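# Swing the pivoting hook through the cabinet door's eye

## Task

Get the cabinet door open and leave the hook that swings on the post hanging tip-down through the eye fitted to the door, with the hook touching none of the table, the post, the cabinet or the door. The free-standing cabinet has to finish resting upright on its base, or the attempt counts as failed. The arrangement must stay put on its own; anything held in place only by the robot at the end does not count.

## Robot and tools

Robot: two arms, left_arm and right_arm, each with a parallel two-finger gripper. The names are just labels and do not match the left or right side of any camera image.

Scene frame: one frame shared by both arms, with its origin on the table surface midway between the arms. +x points out over the table, +z points up, and left_arm sits on the +y side. Arm bases may be tilted. Mounting plates and the metal frame behind the arms are fixed obstacles; a "too close" message counts a plate, plus the frame half on that side, as part of that arm.

Gripper axes: the fingers extend along the gripper's own +z and close along its own y. The reported end_effector_position is the point between the pads when shut. Closed fingertips reach about 19 mm past that point, open ones about 6 mm. Closing pushes the tips roughly 13 mm further out, so keep that much room above a surface.

A row: every command uses a row of 16 numbers, each in [-1, 1], always covering both arms. Order: left dx, dy, dz, rx, ry, rz, left gripper position, left speed, then the same eight for the right arm. dx..rz are an offset, not a pose. It is expressed in that gripper's own axes and measured from the gripper pose in the most recent result showing it. Before any such result exists in the scene, and for a second or later call within one reply, it is measured from where the gripper actually is when the action begins. Scale: 1.0 equals 0.6 m of translation or 180 degrees of rotation. rx, ry, rz form a single rotation vector. An all-zero offset is not "hold still": it pulls the arm back to its reference pose. To keep an arm still, send the offset back to its intended pose in the first call of a reply and zeros in later calls. Gripper position is absolute: +1 fully open (85 mm), 0 about 41 mm, pads touch near -0.8, -1 closes until blocked. Gripper speed: -1 about 20 mm/s, 0 about 85, +1 about 150. A 0 in these two slots is a real command, so repeat the previous values to leave a gripper alone. Grip force is not adjustable (about 190 to 235 N per pad on a full close).

execute_actions: argument "actions", a list holding one item or none, plus optional "pictures" (boolean). An empty list just reports the state. {"rows": [...], "steps": n} runs up to 15 control steps of 1/30 s; each row is used for one step, the last row is repeated to fill the count, and every row is measured from the same reference pose, not from the preceding row. {"steps": n} alone, up to 300, waits until n steps have elapsed since the previous result, reply time included. A rejected call sends nothing.

move: "target" is one 16-number row, read exactly as above; "speed" is path top speed in m/s, 0.002 to 0.5, default 0.25, with rotation capped at twice that value in rad/s. Each gripper follows a straight line, the paths finish together and last 0.5 to 10 s; longer ones are cut off at 10 s. Finger values go out at the start. Paths ignore obstacles and the other arm. Grippers lag, drift and can overshoot the speed, especially near full reach. Faster contact hits harder, and a target set deeper past the contact pushes harder. The result adds a "move:" line giving the ending (done, off_target, moving, held, fault) and active limits (paced = pose clipped; held = steps blocked, after which the arm may lurch fast), plus each gripper's distance to its target.

wait: "seconds", 0 to 10; sends nothing new.

zoom_image: "camera" (cam_head_left, cam_head_right, cam_left_wrist, cam_right_wrist, each 672x504) and "region" [x0, y0, x1, y1] in pixels from the top-left, at most 504 by 504.

finished_scene: "scene", the integer number of the current scene.

Results: the state line lists each gripper's position in metres and orientation as quat wxyz in the scene frame; printed positions can be off, more so at long reach. position_measured_pct is about 50 minus 50 times the finger position, 0 when fully open. Stopping short of the requested position below about 90 means something is held or blocking; around 90 means the pads met on nothing or something tiny. "Hand target" shows where each gripper is currently being driven. "pose unreachable" means the clearance check altered or blocked that arm's command; HELD marks steps not sent.

Control behaviour: each step the commanded pose is clipped to within 70 mm and 16 degrees of the measured one; position wins over orientation when both cannot be met. After an action the arm continues only to its last clipped pose, so check and send the remainder. Elbows never fully straighten. The simulation keeps running while you think and write.

Avoid: knocking anything off the table or toppling the cabinet; hard impacts, drops and slips; arms colliding or pressing on each other; joint torque reaching load limits (48.6 N m for the first four joints, 30.6 for the wrist joints, held weight included), which freezes that arm for 10 s; and holding loads for long, since motors heat up, warn at 60 °C, and at 75 °C the arm sags. Occasional outside tugs or pushes can happen.

Each tool is called after ">>>" by a JSON object that holds its "op" and its "data", one argument or row to a line.

## Session

>>> {"op": "execute_actions", "data": {
  "actions": []
}}

Scene clock: 0.00 s of 4360.00 s.
left_arm: end_effector_position=(+0.2147, +0.4686, +0.3700) position_measured_pct=0.0 end_effector_quat_wxyz=(+0.072, +0.988, -0.089, +0.100) | right_arm: end_effector_position=(+0.5498, -0.6256, +0.2574) position_measured_pct=0.0 end_effector_quat_wxyz=(+0.380, -0.072, +0.922, +0.032)
Joint positions: left_arm=[-0.912 -0.803  0.422  2.468  0.228  0.853 -2.496] | right_arm=[ 1.202  0.134 -0.572  2.086  0.857 -0.268  1.546]
Joint velocities: left_arm=[ 0.     0.    -0.    -0.     0.     0.001  0.002] | right_arm=[-0.    -0.     0.001  0.    -0.    -0.001  0.001]
Motor temperatures (°C, as the motors report them): left_arm=[35 34 30 33 38 38 40] | right_arm=[32 29 30 32 37 38 36]
Hand target (left_arm): +0.215, +0.469, +0.370; +0.072, +0.988, -0.089, +0.100
Hand target (right_arm): +0.550, -0.626, +0.257; +0.380, -0.072, +0.922, +0.032

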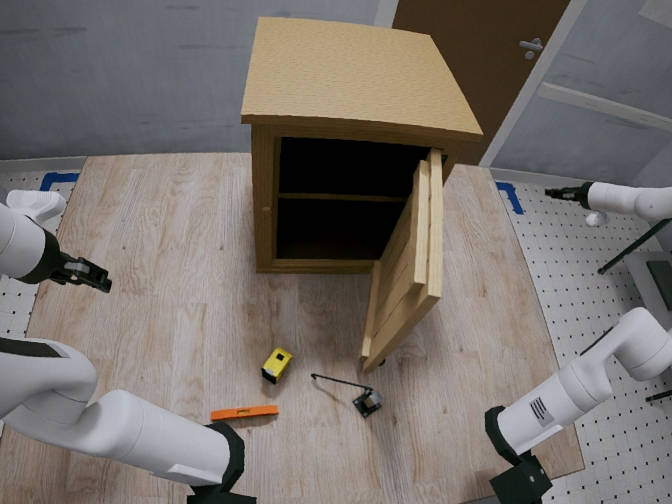

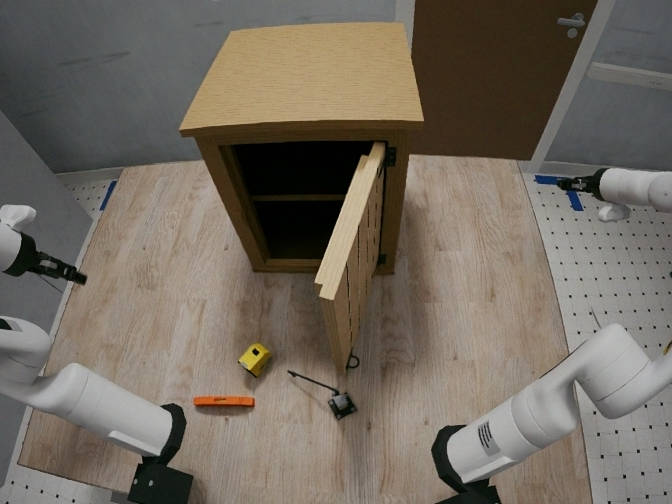

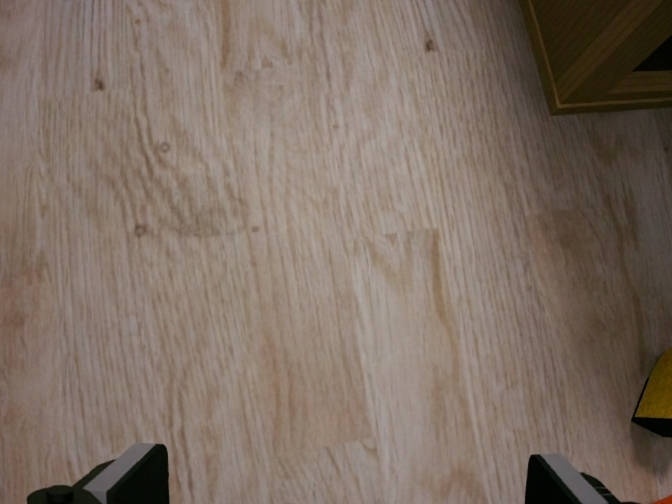

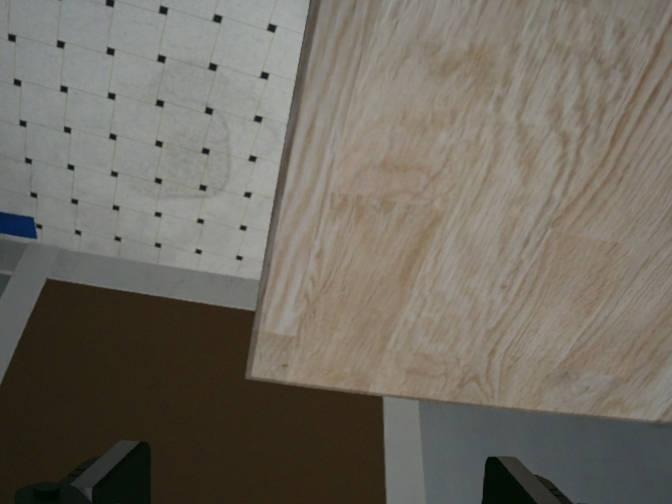

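>>> {"op": "zoom_image", "data": {
  "camera": "cam_head_right",
  "region": [180, 300, 460, 460]
}}

>>> {"op": "zoom_image", "data": {
  "camera": "cam_head_left",
  "region": [200, 300, 480, 460]
}}

Region (180, 300, 460, 460) of cam_head_right's 672x504 image, scaled by 1.800, with more detail than that image has; it fills the top 288 rows of this view, and the rest is white.

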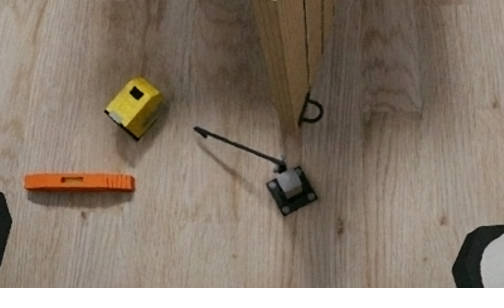

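Region (200, 300, 480, 460) of cam_head_left's 672x504 image, scaled by 1.800, with more detail than that image has; it fills the top 288 rows of this view, and the rest is white.

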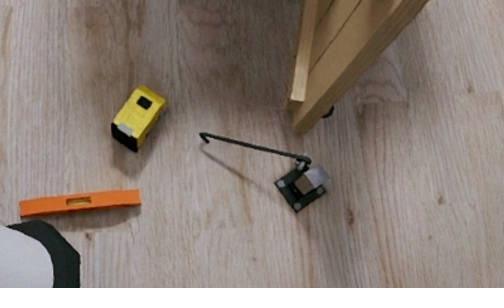

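>>> {"op": "move", "data": {
  "target": [0.075,0.655,0.10,0.046,-0.064,-0.057,1,0,0,0,0,0,0,0,1,0],
  "speed": 0.3
}}

Scene clock: 23.60 s of 4360.00 s.
left_arm: end_effector_position=(+0.1940, +0.0687, +0.3697) position_measured_pct=0.0 end_effector_quat_wxyz=(+0.001, +1.000, -0.000, -0.002) | right_arm: end_effector_position=(+0.5498, -0.6256, +0.2574) position_measured_pct=0.0 end_effector_quat_wxyz=(+0.380, -0.072, +0.922, +0.032)
Joint positions: left_arm=[-1.09  -1.518  1.553  1.826  0.89   1.475 -1.368] | right_arm=[ 1.202  0.134 -0.572  2.086  0.857 -0.268  1.546]
Joint velocities: left_arm=[-0.008 -0.003  0.002 -0.004 -0.001 -0.001  0.003] | right_arm=[ 0.  0. -0.  0.  0.  0. -0.]
Motor temperatures (°C, as the motors report them): left_arm=[35 34 30 34 38 38 40] | right_arm=[32 30 30 32 37 38 36]
Hand target (left_arm): +0.194, +0.069, +0.369; +0.001, +1.000, +0.000, -0.002
Hand target (right_arm): +0.550, -0.626, +0.257; +0.380, -0.072, +0.922, +0.032
Off the commanded pose (left_arm): 0.001 m, 0 deg.
Off the commanded pose (right_arm): 0.000 m, 0 deg.
After step 90, 18.67 s passed at rest.
move: done; limits=paced

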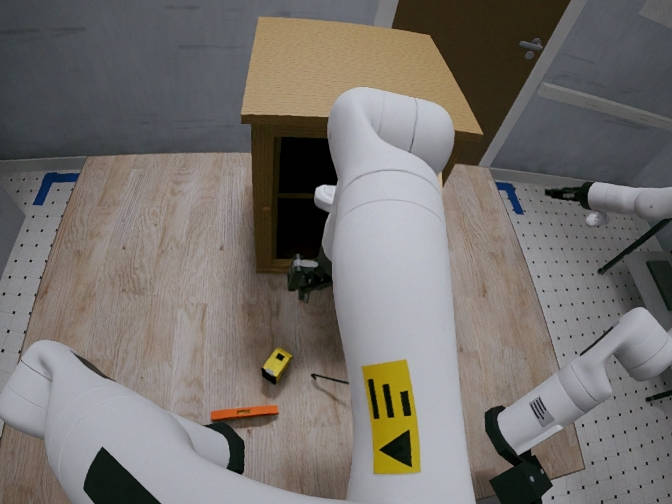

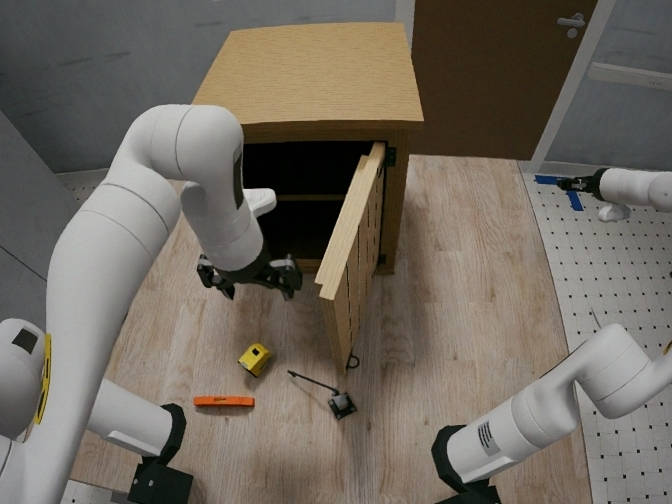

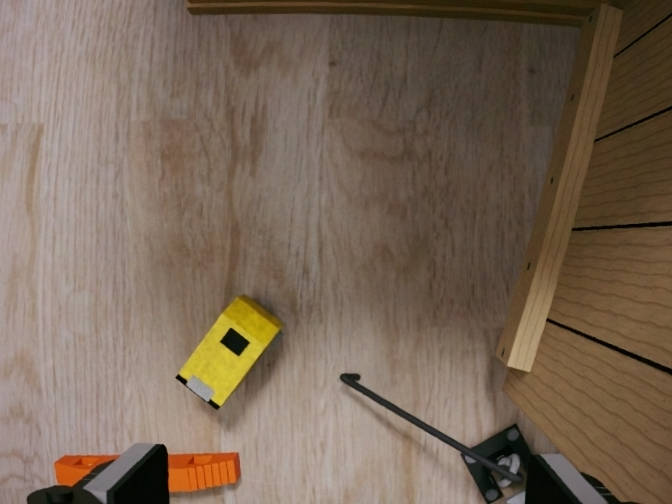

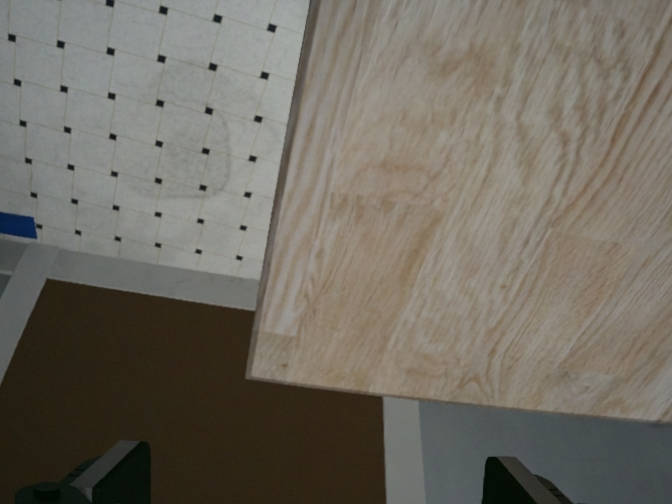

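>>> {"op": "move", "data": {
  "target": [-0.1,0.1,0,0,0,0,1,0,0,0,0,0,0,0,1,0],
  "speed": 0.2
}}

Scene clock: 38.73 s of 4360.00 s.
left_arm: end_effector_position=(+0.1340, +0.0087, +0.3699) position_measured_pct=0.0 end_effector_quat_wxyz=(+0.002, +1.000, -0.000, -0.002) | right_arm: end_effector_position=(+0.5498, -0.6256, +0.2574) position_measured_pct=0.0 end_effector_quat_wxyz=(+0.380, -0.072, +0.922, +0.032)
Joint positions: left_arm=[-0.997 -1.588  1.62   1.707  0.964  1.56  -1.166] | right_arm=[ 1.202  0.134 -0.572  2.086  0.857 -0.268  1.546]
Joint velocities: left_arm=[ 0.002 -0.002  0.001 -0.001 -0.    -0.001  0.003] | right_arm=[ 0.     0.     0.    -0.     0.     0.     0.001]
Motor temperatures (°C, as the motors report them): left_arm=[35 35 30 34 38 38 40] | right_arm=[32 30 30 32 37 38 36]
Hand target (left_arm): +0.134, +0.009, +0.370; +0.002, +1.000, -0.000, -0.002
Hand target (right_arm): +0.550, -0.626, +0.257; +0.380, -0.072, +0.922, +0.032
Off the commanded pose (left_arm): 0.000 m, 0 deg.
Off the commanded pose (right_arm): 0.000 m, 0 deg.
After step 90, 11.27 s passed at rest.
move: done

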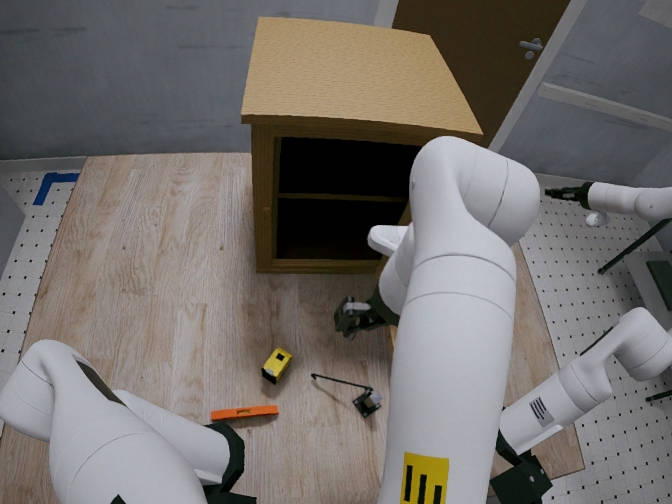

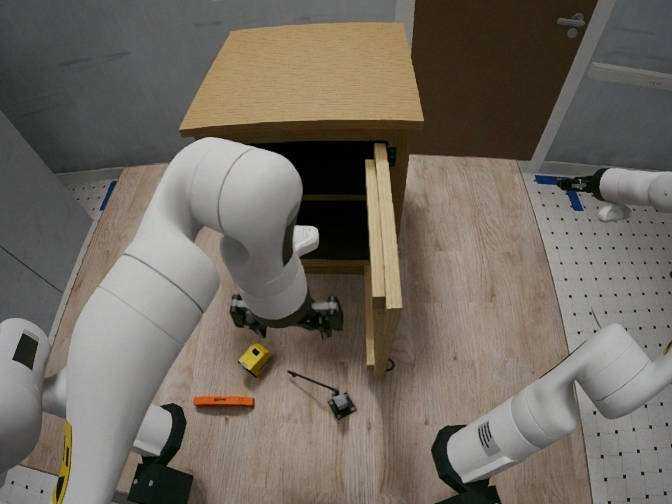

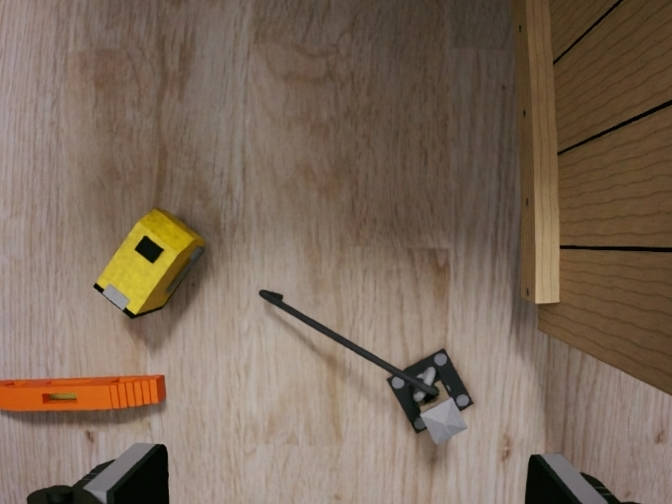

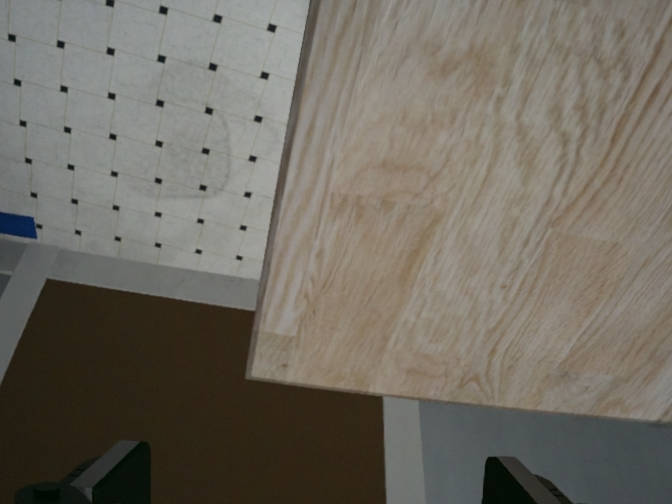

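>>> {"op": "move", "data": {
  "target": [-0.057,-0.40,0.12,0,0,0,1,0,-0.102,0.522,-0.585,0.021,0.248,0.047,1,0],
  "speed": 0.3
}}

Scene clock: 82.57 s of 4360.00 s.
left_arm: end_effector_position=(+0.0996, +0.2491, +0.2982) position_measured_pct=0.0 end_effector_quat_wxyz=(+0.001, +1.000, +0.000, -0.001) | right_arm: end_effector_position=(+0.3004, -0.3499, +0.5506) position_measured_pct=0.0 end_effector_quat_wxyz=(+0.001, +0.001, +1.000, -0.001)
Joint positions: left_arm=[-0.865 -1.437  1.432  2.52   0.842  1.183 -1.755] | right_arm=[ 0.968 -0.578 -1.292  1.699  0.082  1.546  1.118]
Joint velocities: left_arm=[-0.001  0.002 -0.     0.     0.    -0.001 -0.   ] | right_arm=[ 0.016  0.002 -0.004 -0.003  0.003  0.002 -0.006]
Motor temperatures (°C, as the motors report them): left_arm=[35 36 30 34 38 38 40] | right_arm=[32 31 30 32 37 38 36]
Hand target (left_arm): +0.100, +0.249, +0.298; +0.001, +1.000, +0.000, -0.001
Hand target (right_arm): +0.301, -0.350, +0.550; +0.001, +0.001, +1.000, -0.001
Off the commanded pose (left_arm): 0.001 m, 0 deg.
Off the commanded pose (right_arm): 0.001 m, 0 deg.
After step 90, 38.60 s passed at rest.
move: done

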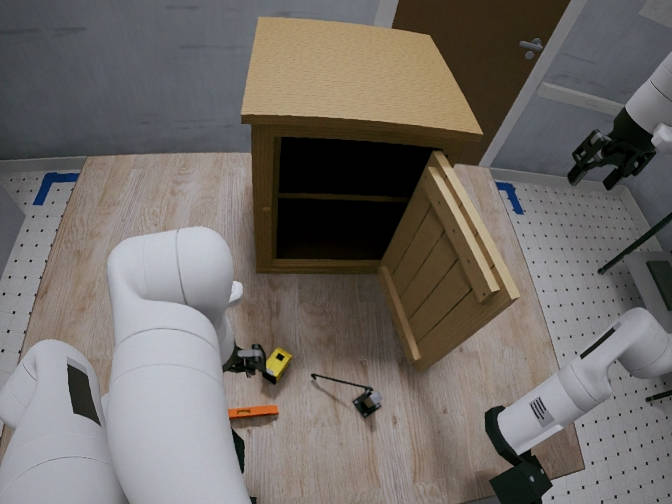

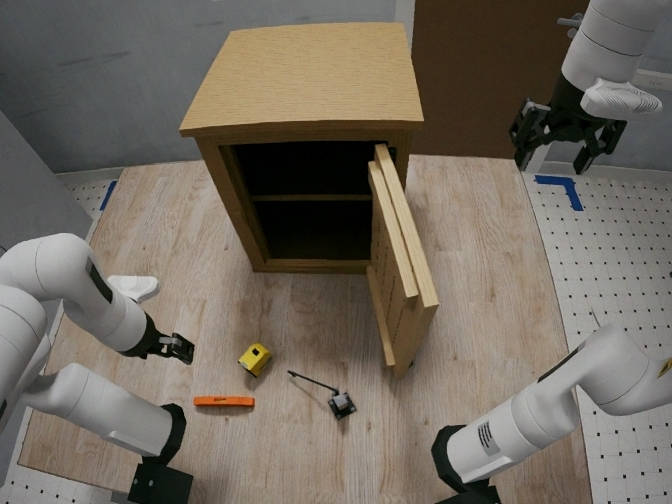

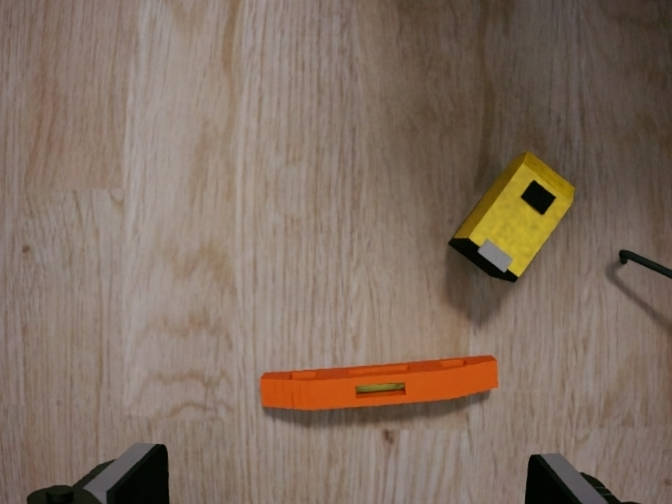

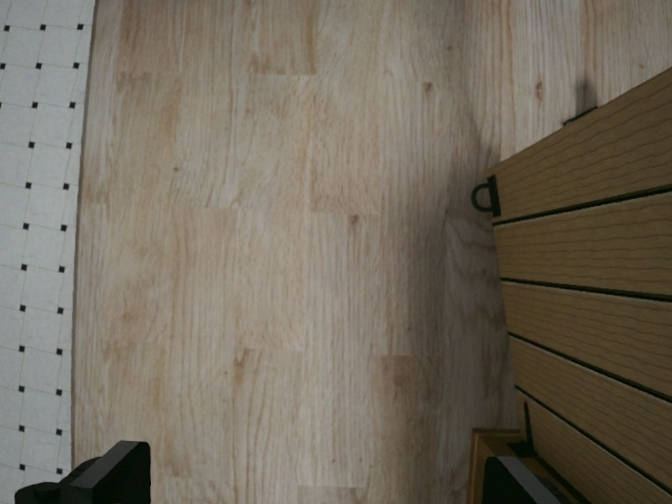

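>>> {"op": "move", "data": {
  "target": [0,0,0,0,0,0,1,0,0.067,0.333,0,0,0,0,1,0],
  "speed": 0.25
}}

Scene clock: 92.97 s of 4360.00 s.
left_arm: end_effector_position=(+0.0996, +0.2491, +0.2982) position_measured_pct=0.0 end_effector_quat_wxyz=(+0.001, +1.000, +0.000, -0.001) | right_arm: end_effector_position=(+0.2604, -0.1503, +0.5512) position_measured_pct=0.0 end_effector_quat_wxyz=(+0.002, +0.001, +1.000, -0.000)
Joint positions: left_arm=[-0.865 -1.437  1.432  2.52   0.842  1.183 -1.755] | right_arm=[ 1.236 -0.88  -1.694  1.514 -0.235  1.556  0.932]
Joint velocities: left_arm=[ 0.    -0.001  0.    -0.001 -0.    -0.     0.   ] | right_arm=[ 0.01  -0.006 -0.002 -0.003  0.001  0.    -0.003]
Motor temperatures (°C, as the motors report them): left_arm=[35 36 30 34 38 38 40] | right_arm=[32 31 30 32 37 38 36]
Hand target (left_arm): +0.100, +0.249, +0.298; +0.001, +1.000, +0.000, -0.001
Hand target (right_arm): +0.261, -0.150, +0.551; +0.002, +0.001, +1.000, -0.001
Off the commanded pose (left_arm): 0.000 m, 0 deg.
Off the commanded pose (right_arm): 0.001 m, 0 deg.
After step 90, 6.13 s passed at rest.
move: done

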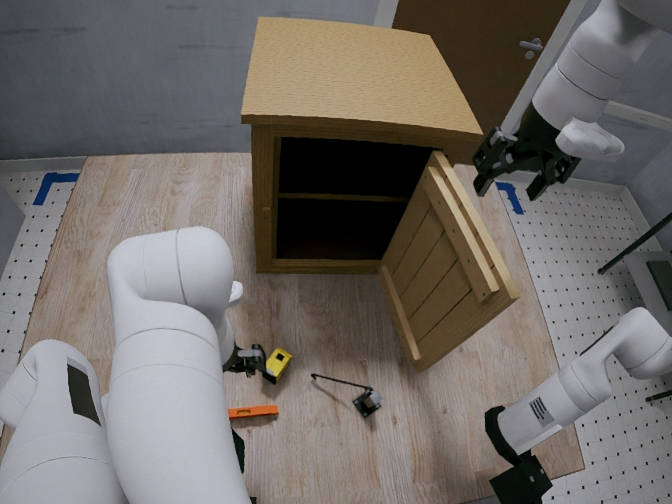

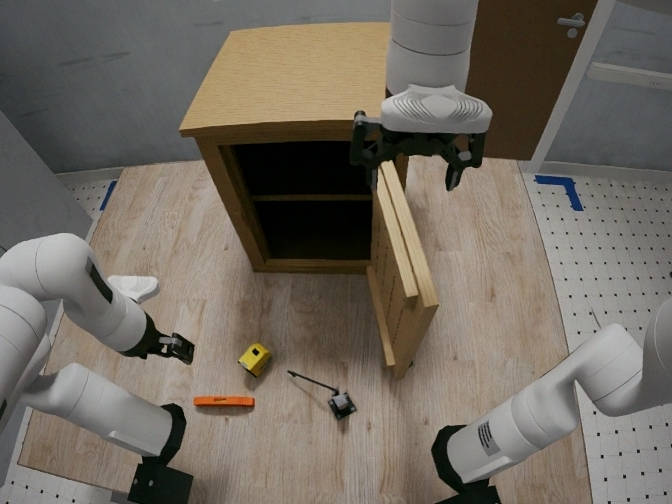

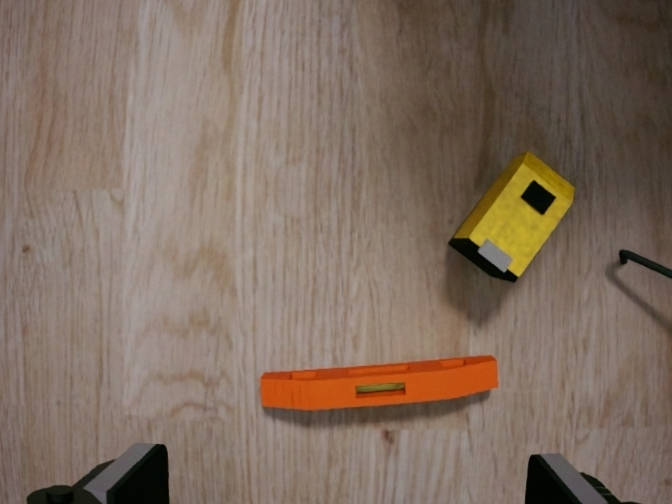

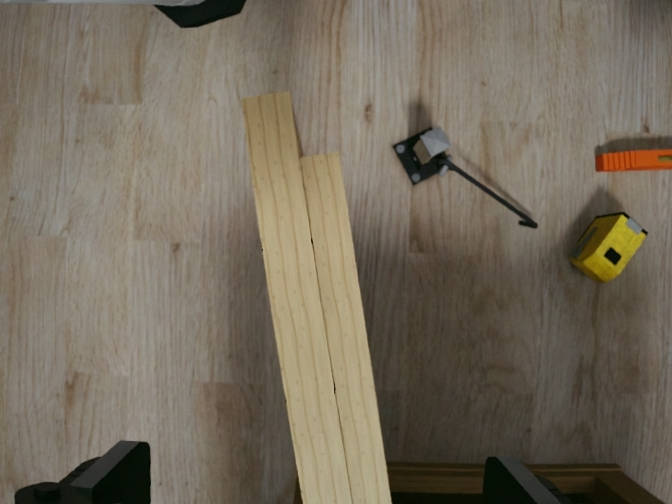

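>>> {"op": "move", "data": {
  "target": [0,0,0,0,0,0,1,0,0,0.01,0.13,0,0,-0.044,1,0],
  "speed": 0.1
}}

Scene clock: 105.80 s of 4360.00 s.
left_arm: end_effector_position=(+0.0996, +0.2491, +0.2982) position_measured_pct=0.0 end_effector_quat_wxyz=(+0.001, +1.000, +0.000, -0.001) | right_arm: end_effector_position=(+0.2606, -0.1443, +0.4733) position_measured_pct=0.0 end_effector_quat_wxyz=(+0.002, -0.068, +0.998, -0.000)
Joint positions: left_arm=[-0.865 -1.437  1.432  2.52   0.842  1.183 -1.755] | right_arm=[ 1.274 -0.894 -1.779  1.72  -0.247  1.311  1.069]
Joint velocities: left_arm=[ 0.     0.    -0.    -0.     0.001 -0.001 -0.001] | right_arm=[ 0.002 -0.     0.     0.003 -0.001 -0.001  0.002]
Motor temperatures (°C, as the motors report them): left_arm=[35 36 30 34 38 38 40] | right_arm=[32 31 30 32 37 38 36]
Hand target (left_arm): +0.100, +0.249, +0.298; +0.001, +1.000, +0.000, -0.001
Hand target (right_arm): +0.261, -0.144, +0.473; +0.002, -0.068, +0.998, -0.000
Off the commanded pose (left_arm): 0.000 m, 0 deg.
Off the commanded pose (right_arm): 0.000 m, 0 deg.
After step 90, 8.70 s passed at rest.
move: done

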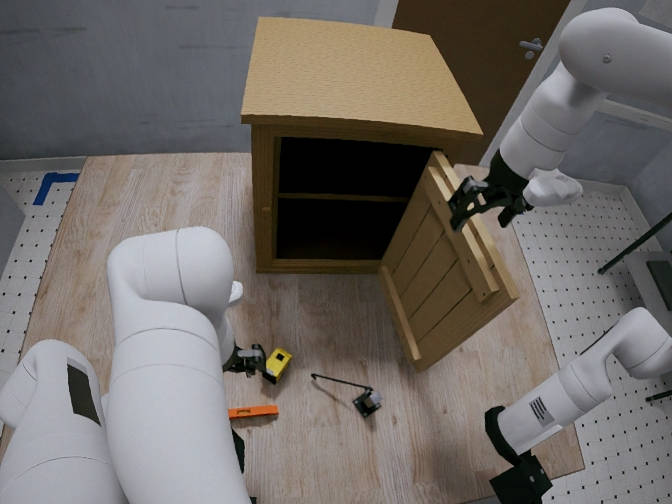

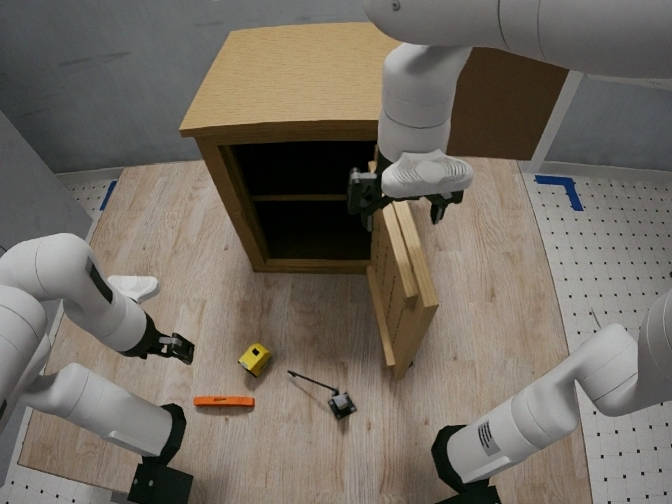

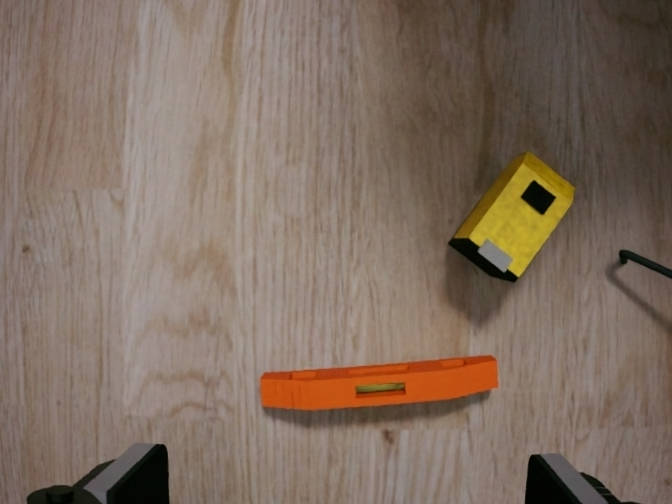

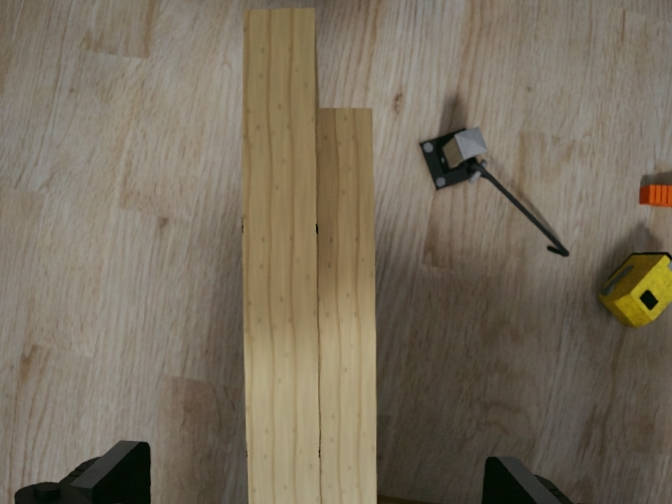

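>>> {"op": "move", "data": {
  "target": [0,0,0,0,0,0,1,0,0,-0.015,0.028,0,0,0,-0.29,0],
  "speed": 0.05
}}

Scene clock: 116.40 s of 4360.00 s.
left_arm: end_effector_position=(+0.0996, +0.2491, +0.2982) position_measured_pct=0.0 end_effector_quat_wxyz=(+0.001, +1.000, +0.000, -0.001) | right_arm: end_effector_position=(+0.2612, -0.1501, +0.4576) position_measured_pct=57.9 end_effector_quat_wxyz=(+0.004, -0.071, +0.997, +0.003)
Joint positions: left_arm=[-0.865 -1.437  1.432  2.52   0.842  1.183 -1.755] | right_arm=[ 1.275 -0.888 -1.779  1.776 -0.25   1.252  1.09 ]
Joint velocities: left_arm=[ 0.001  0.    -0.    -0.     0.001 -0.001 -0.001] | right_arm=[-0.001 -0.003  0.005  0.001 -0.003  0.002  0.003]
Motor temperatures (°C, as the motors report them): left_arm=[35 36 30 34 38 38 40] | right_arm=[32 31 30 32 37 38 36]
Hand target (left_arm): +0.100, +0.249, +0.298; +0.001, +1.000, +0.000, -0.001
Hand target (right_arm): +0.262, -0.153, +0.457; +0.002, -0.068, +0.998, -0.000
Off the commanded pose (left_arm): 0.000 m, 0 deg.
Off the commanded pose (right_arm): 0.003 m, 1 deg.
After step 90, 6.63 s passed at rest.
move: done

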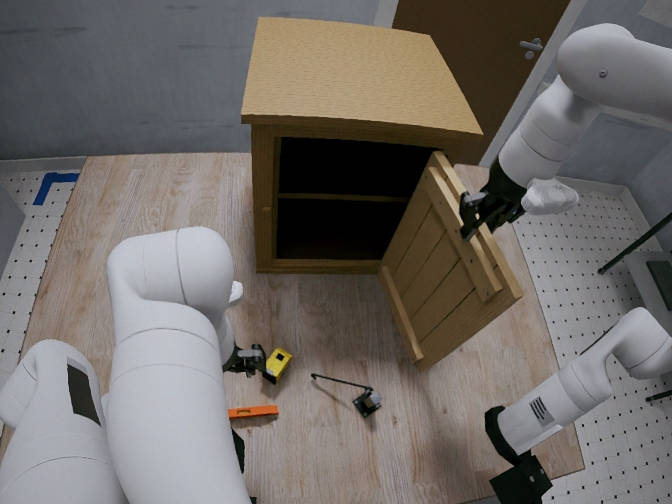

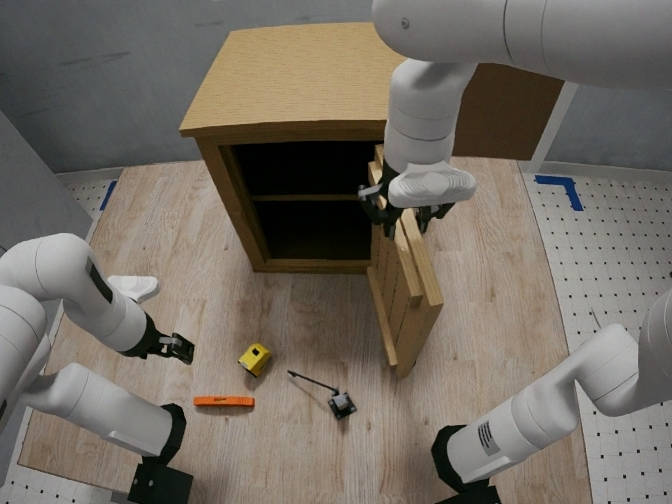

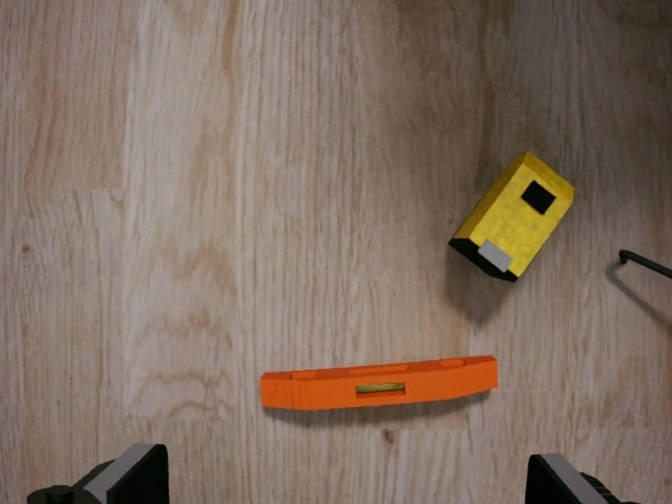

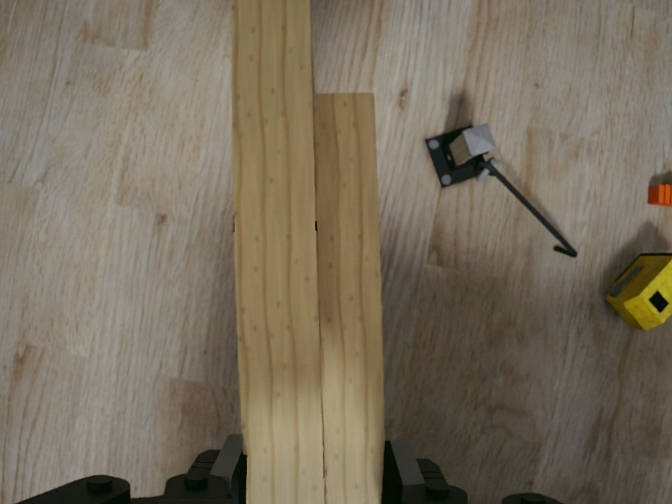

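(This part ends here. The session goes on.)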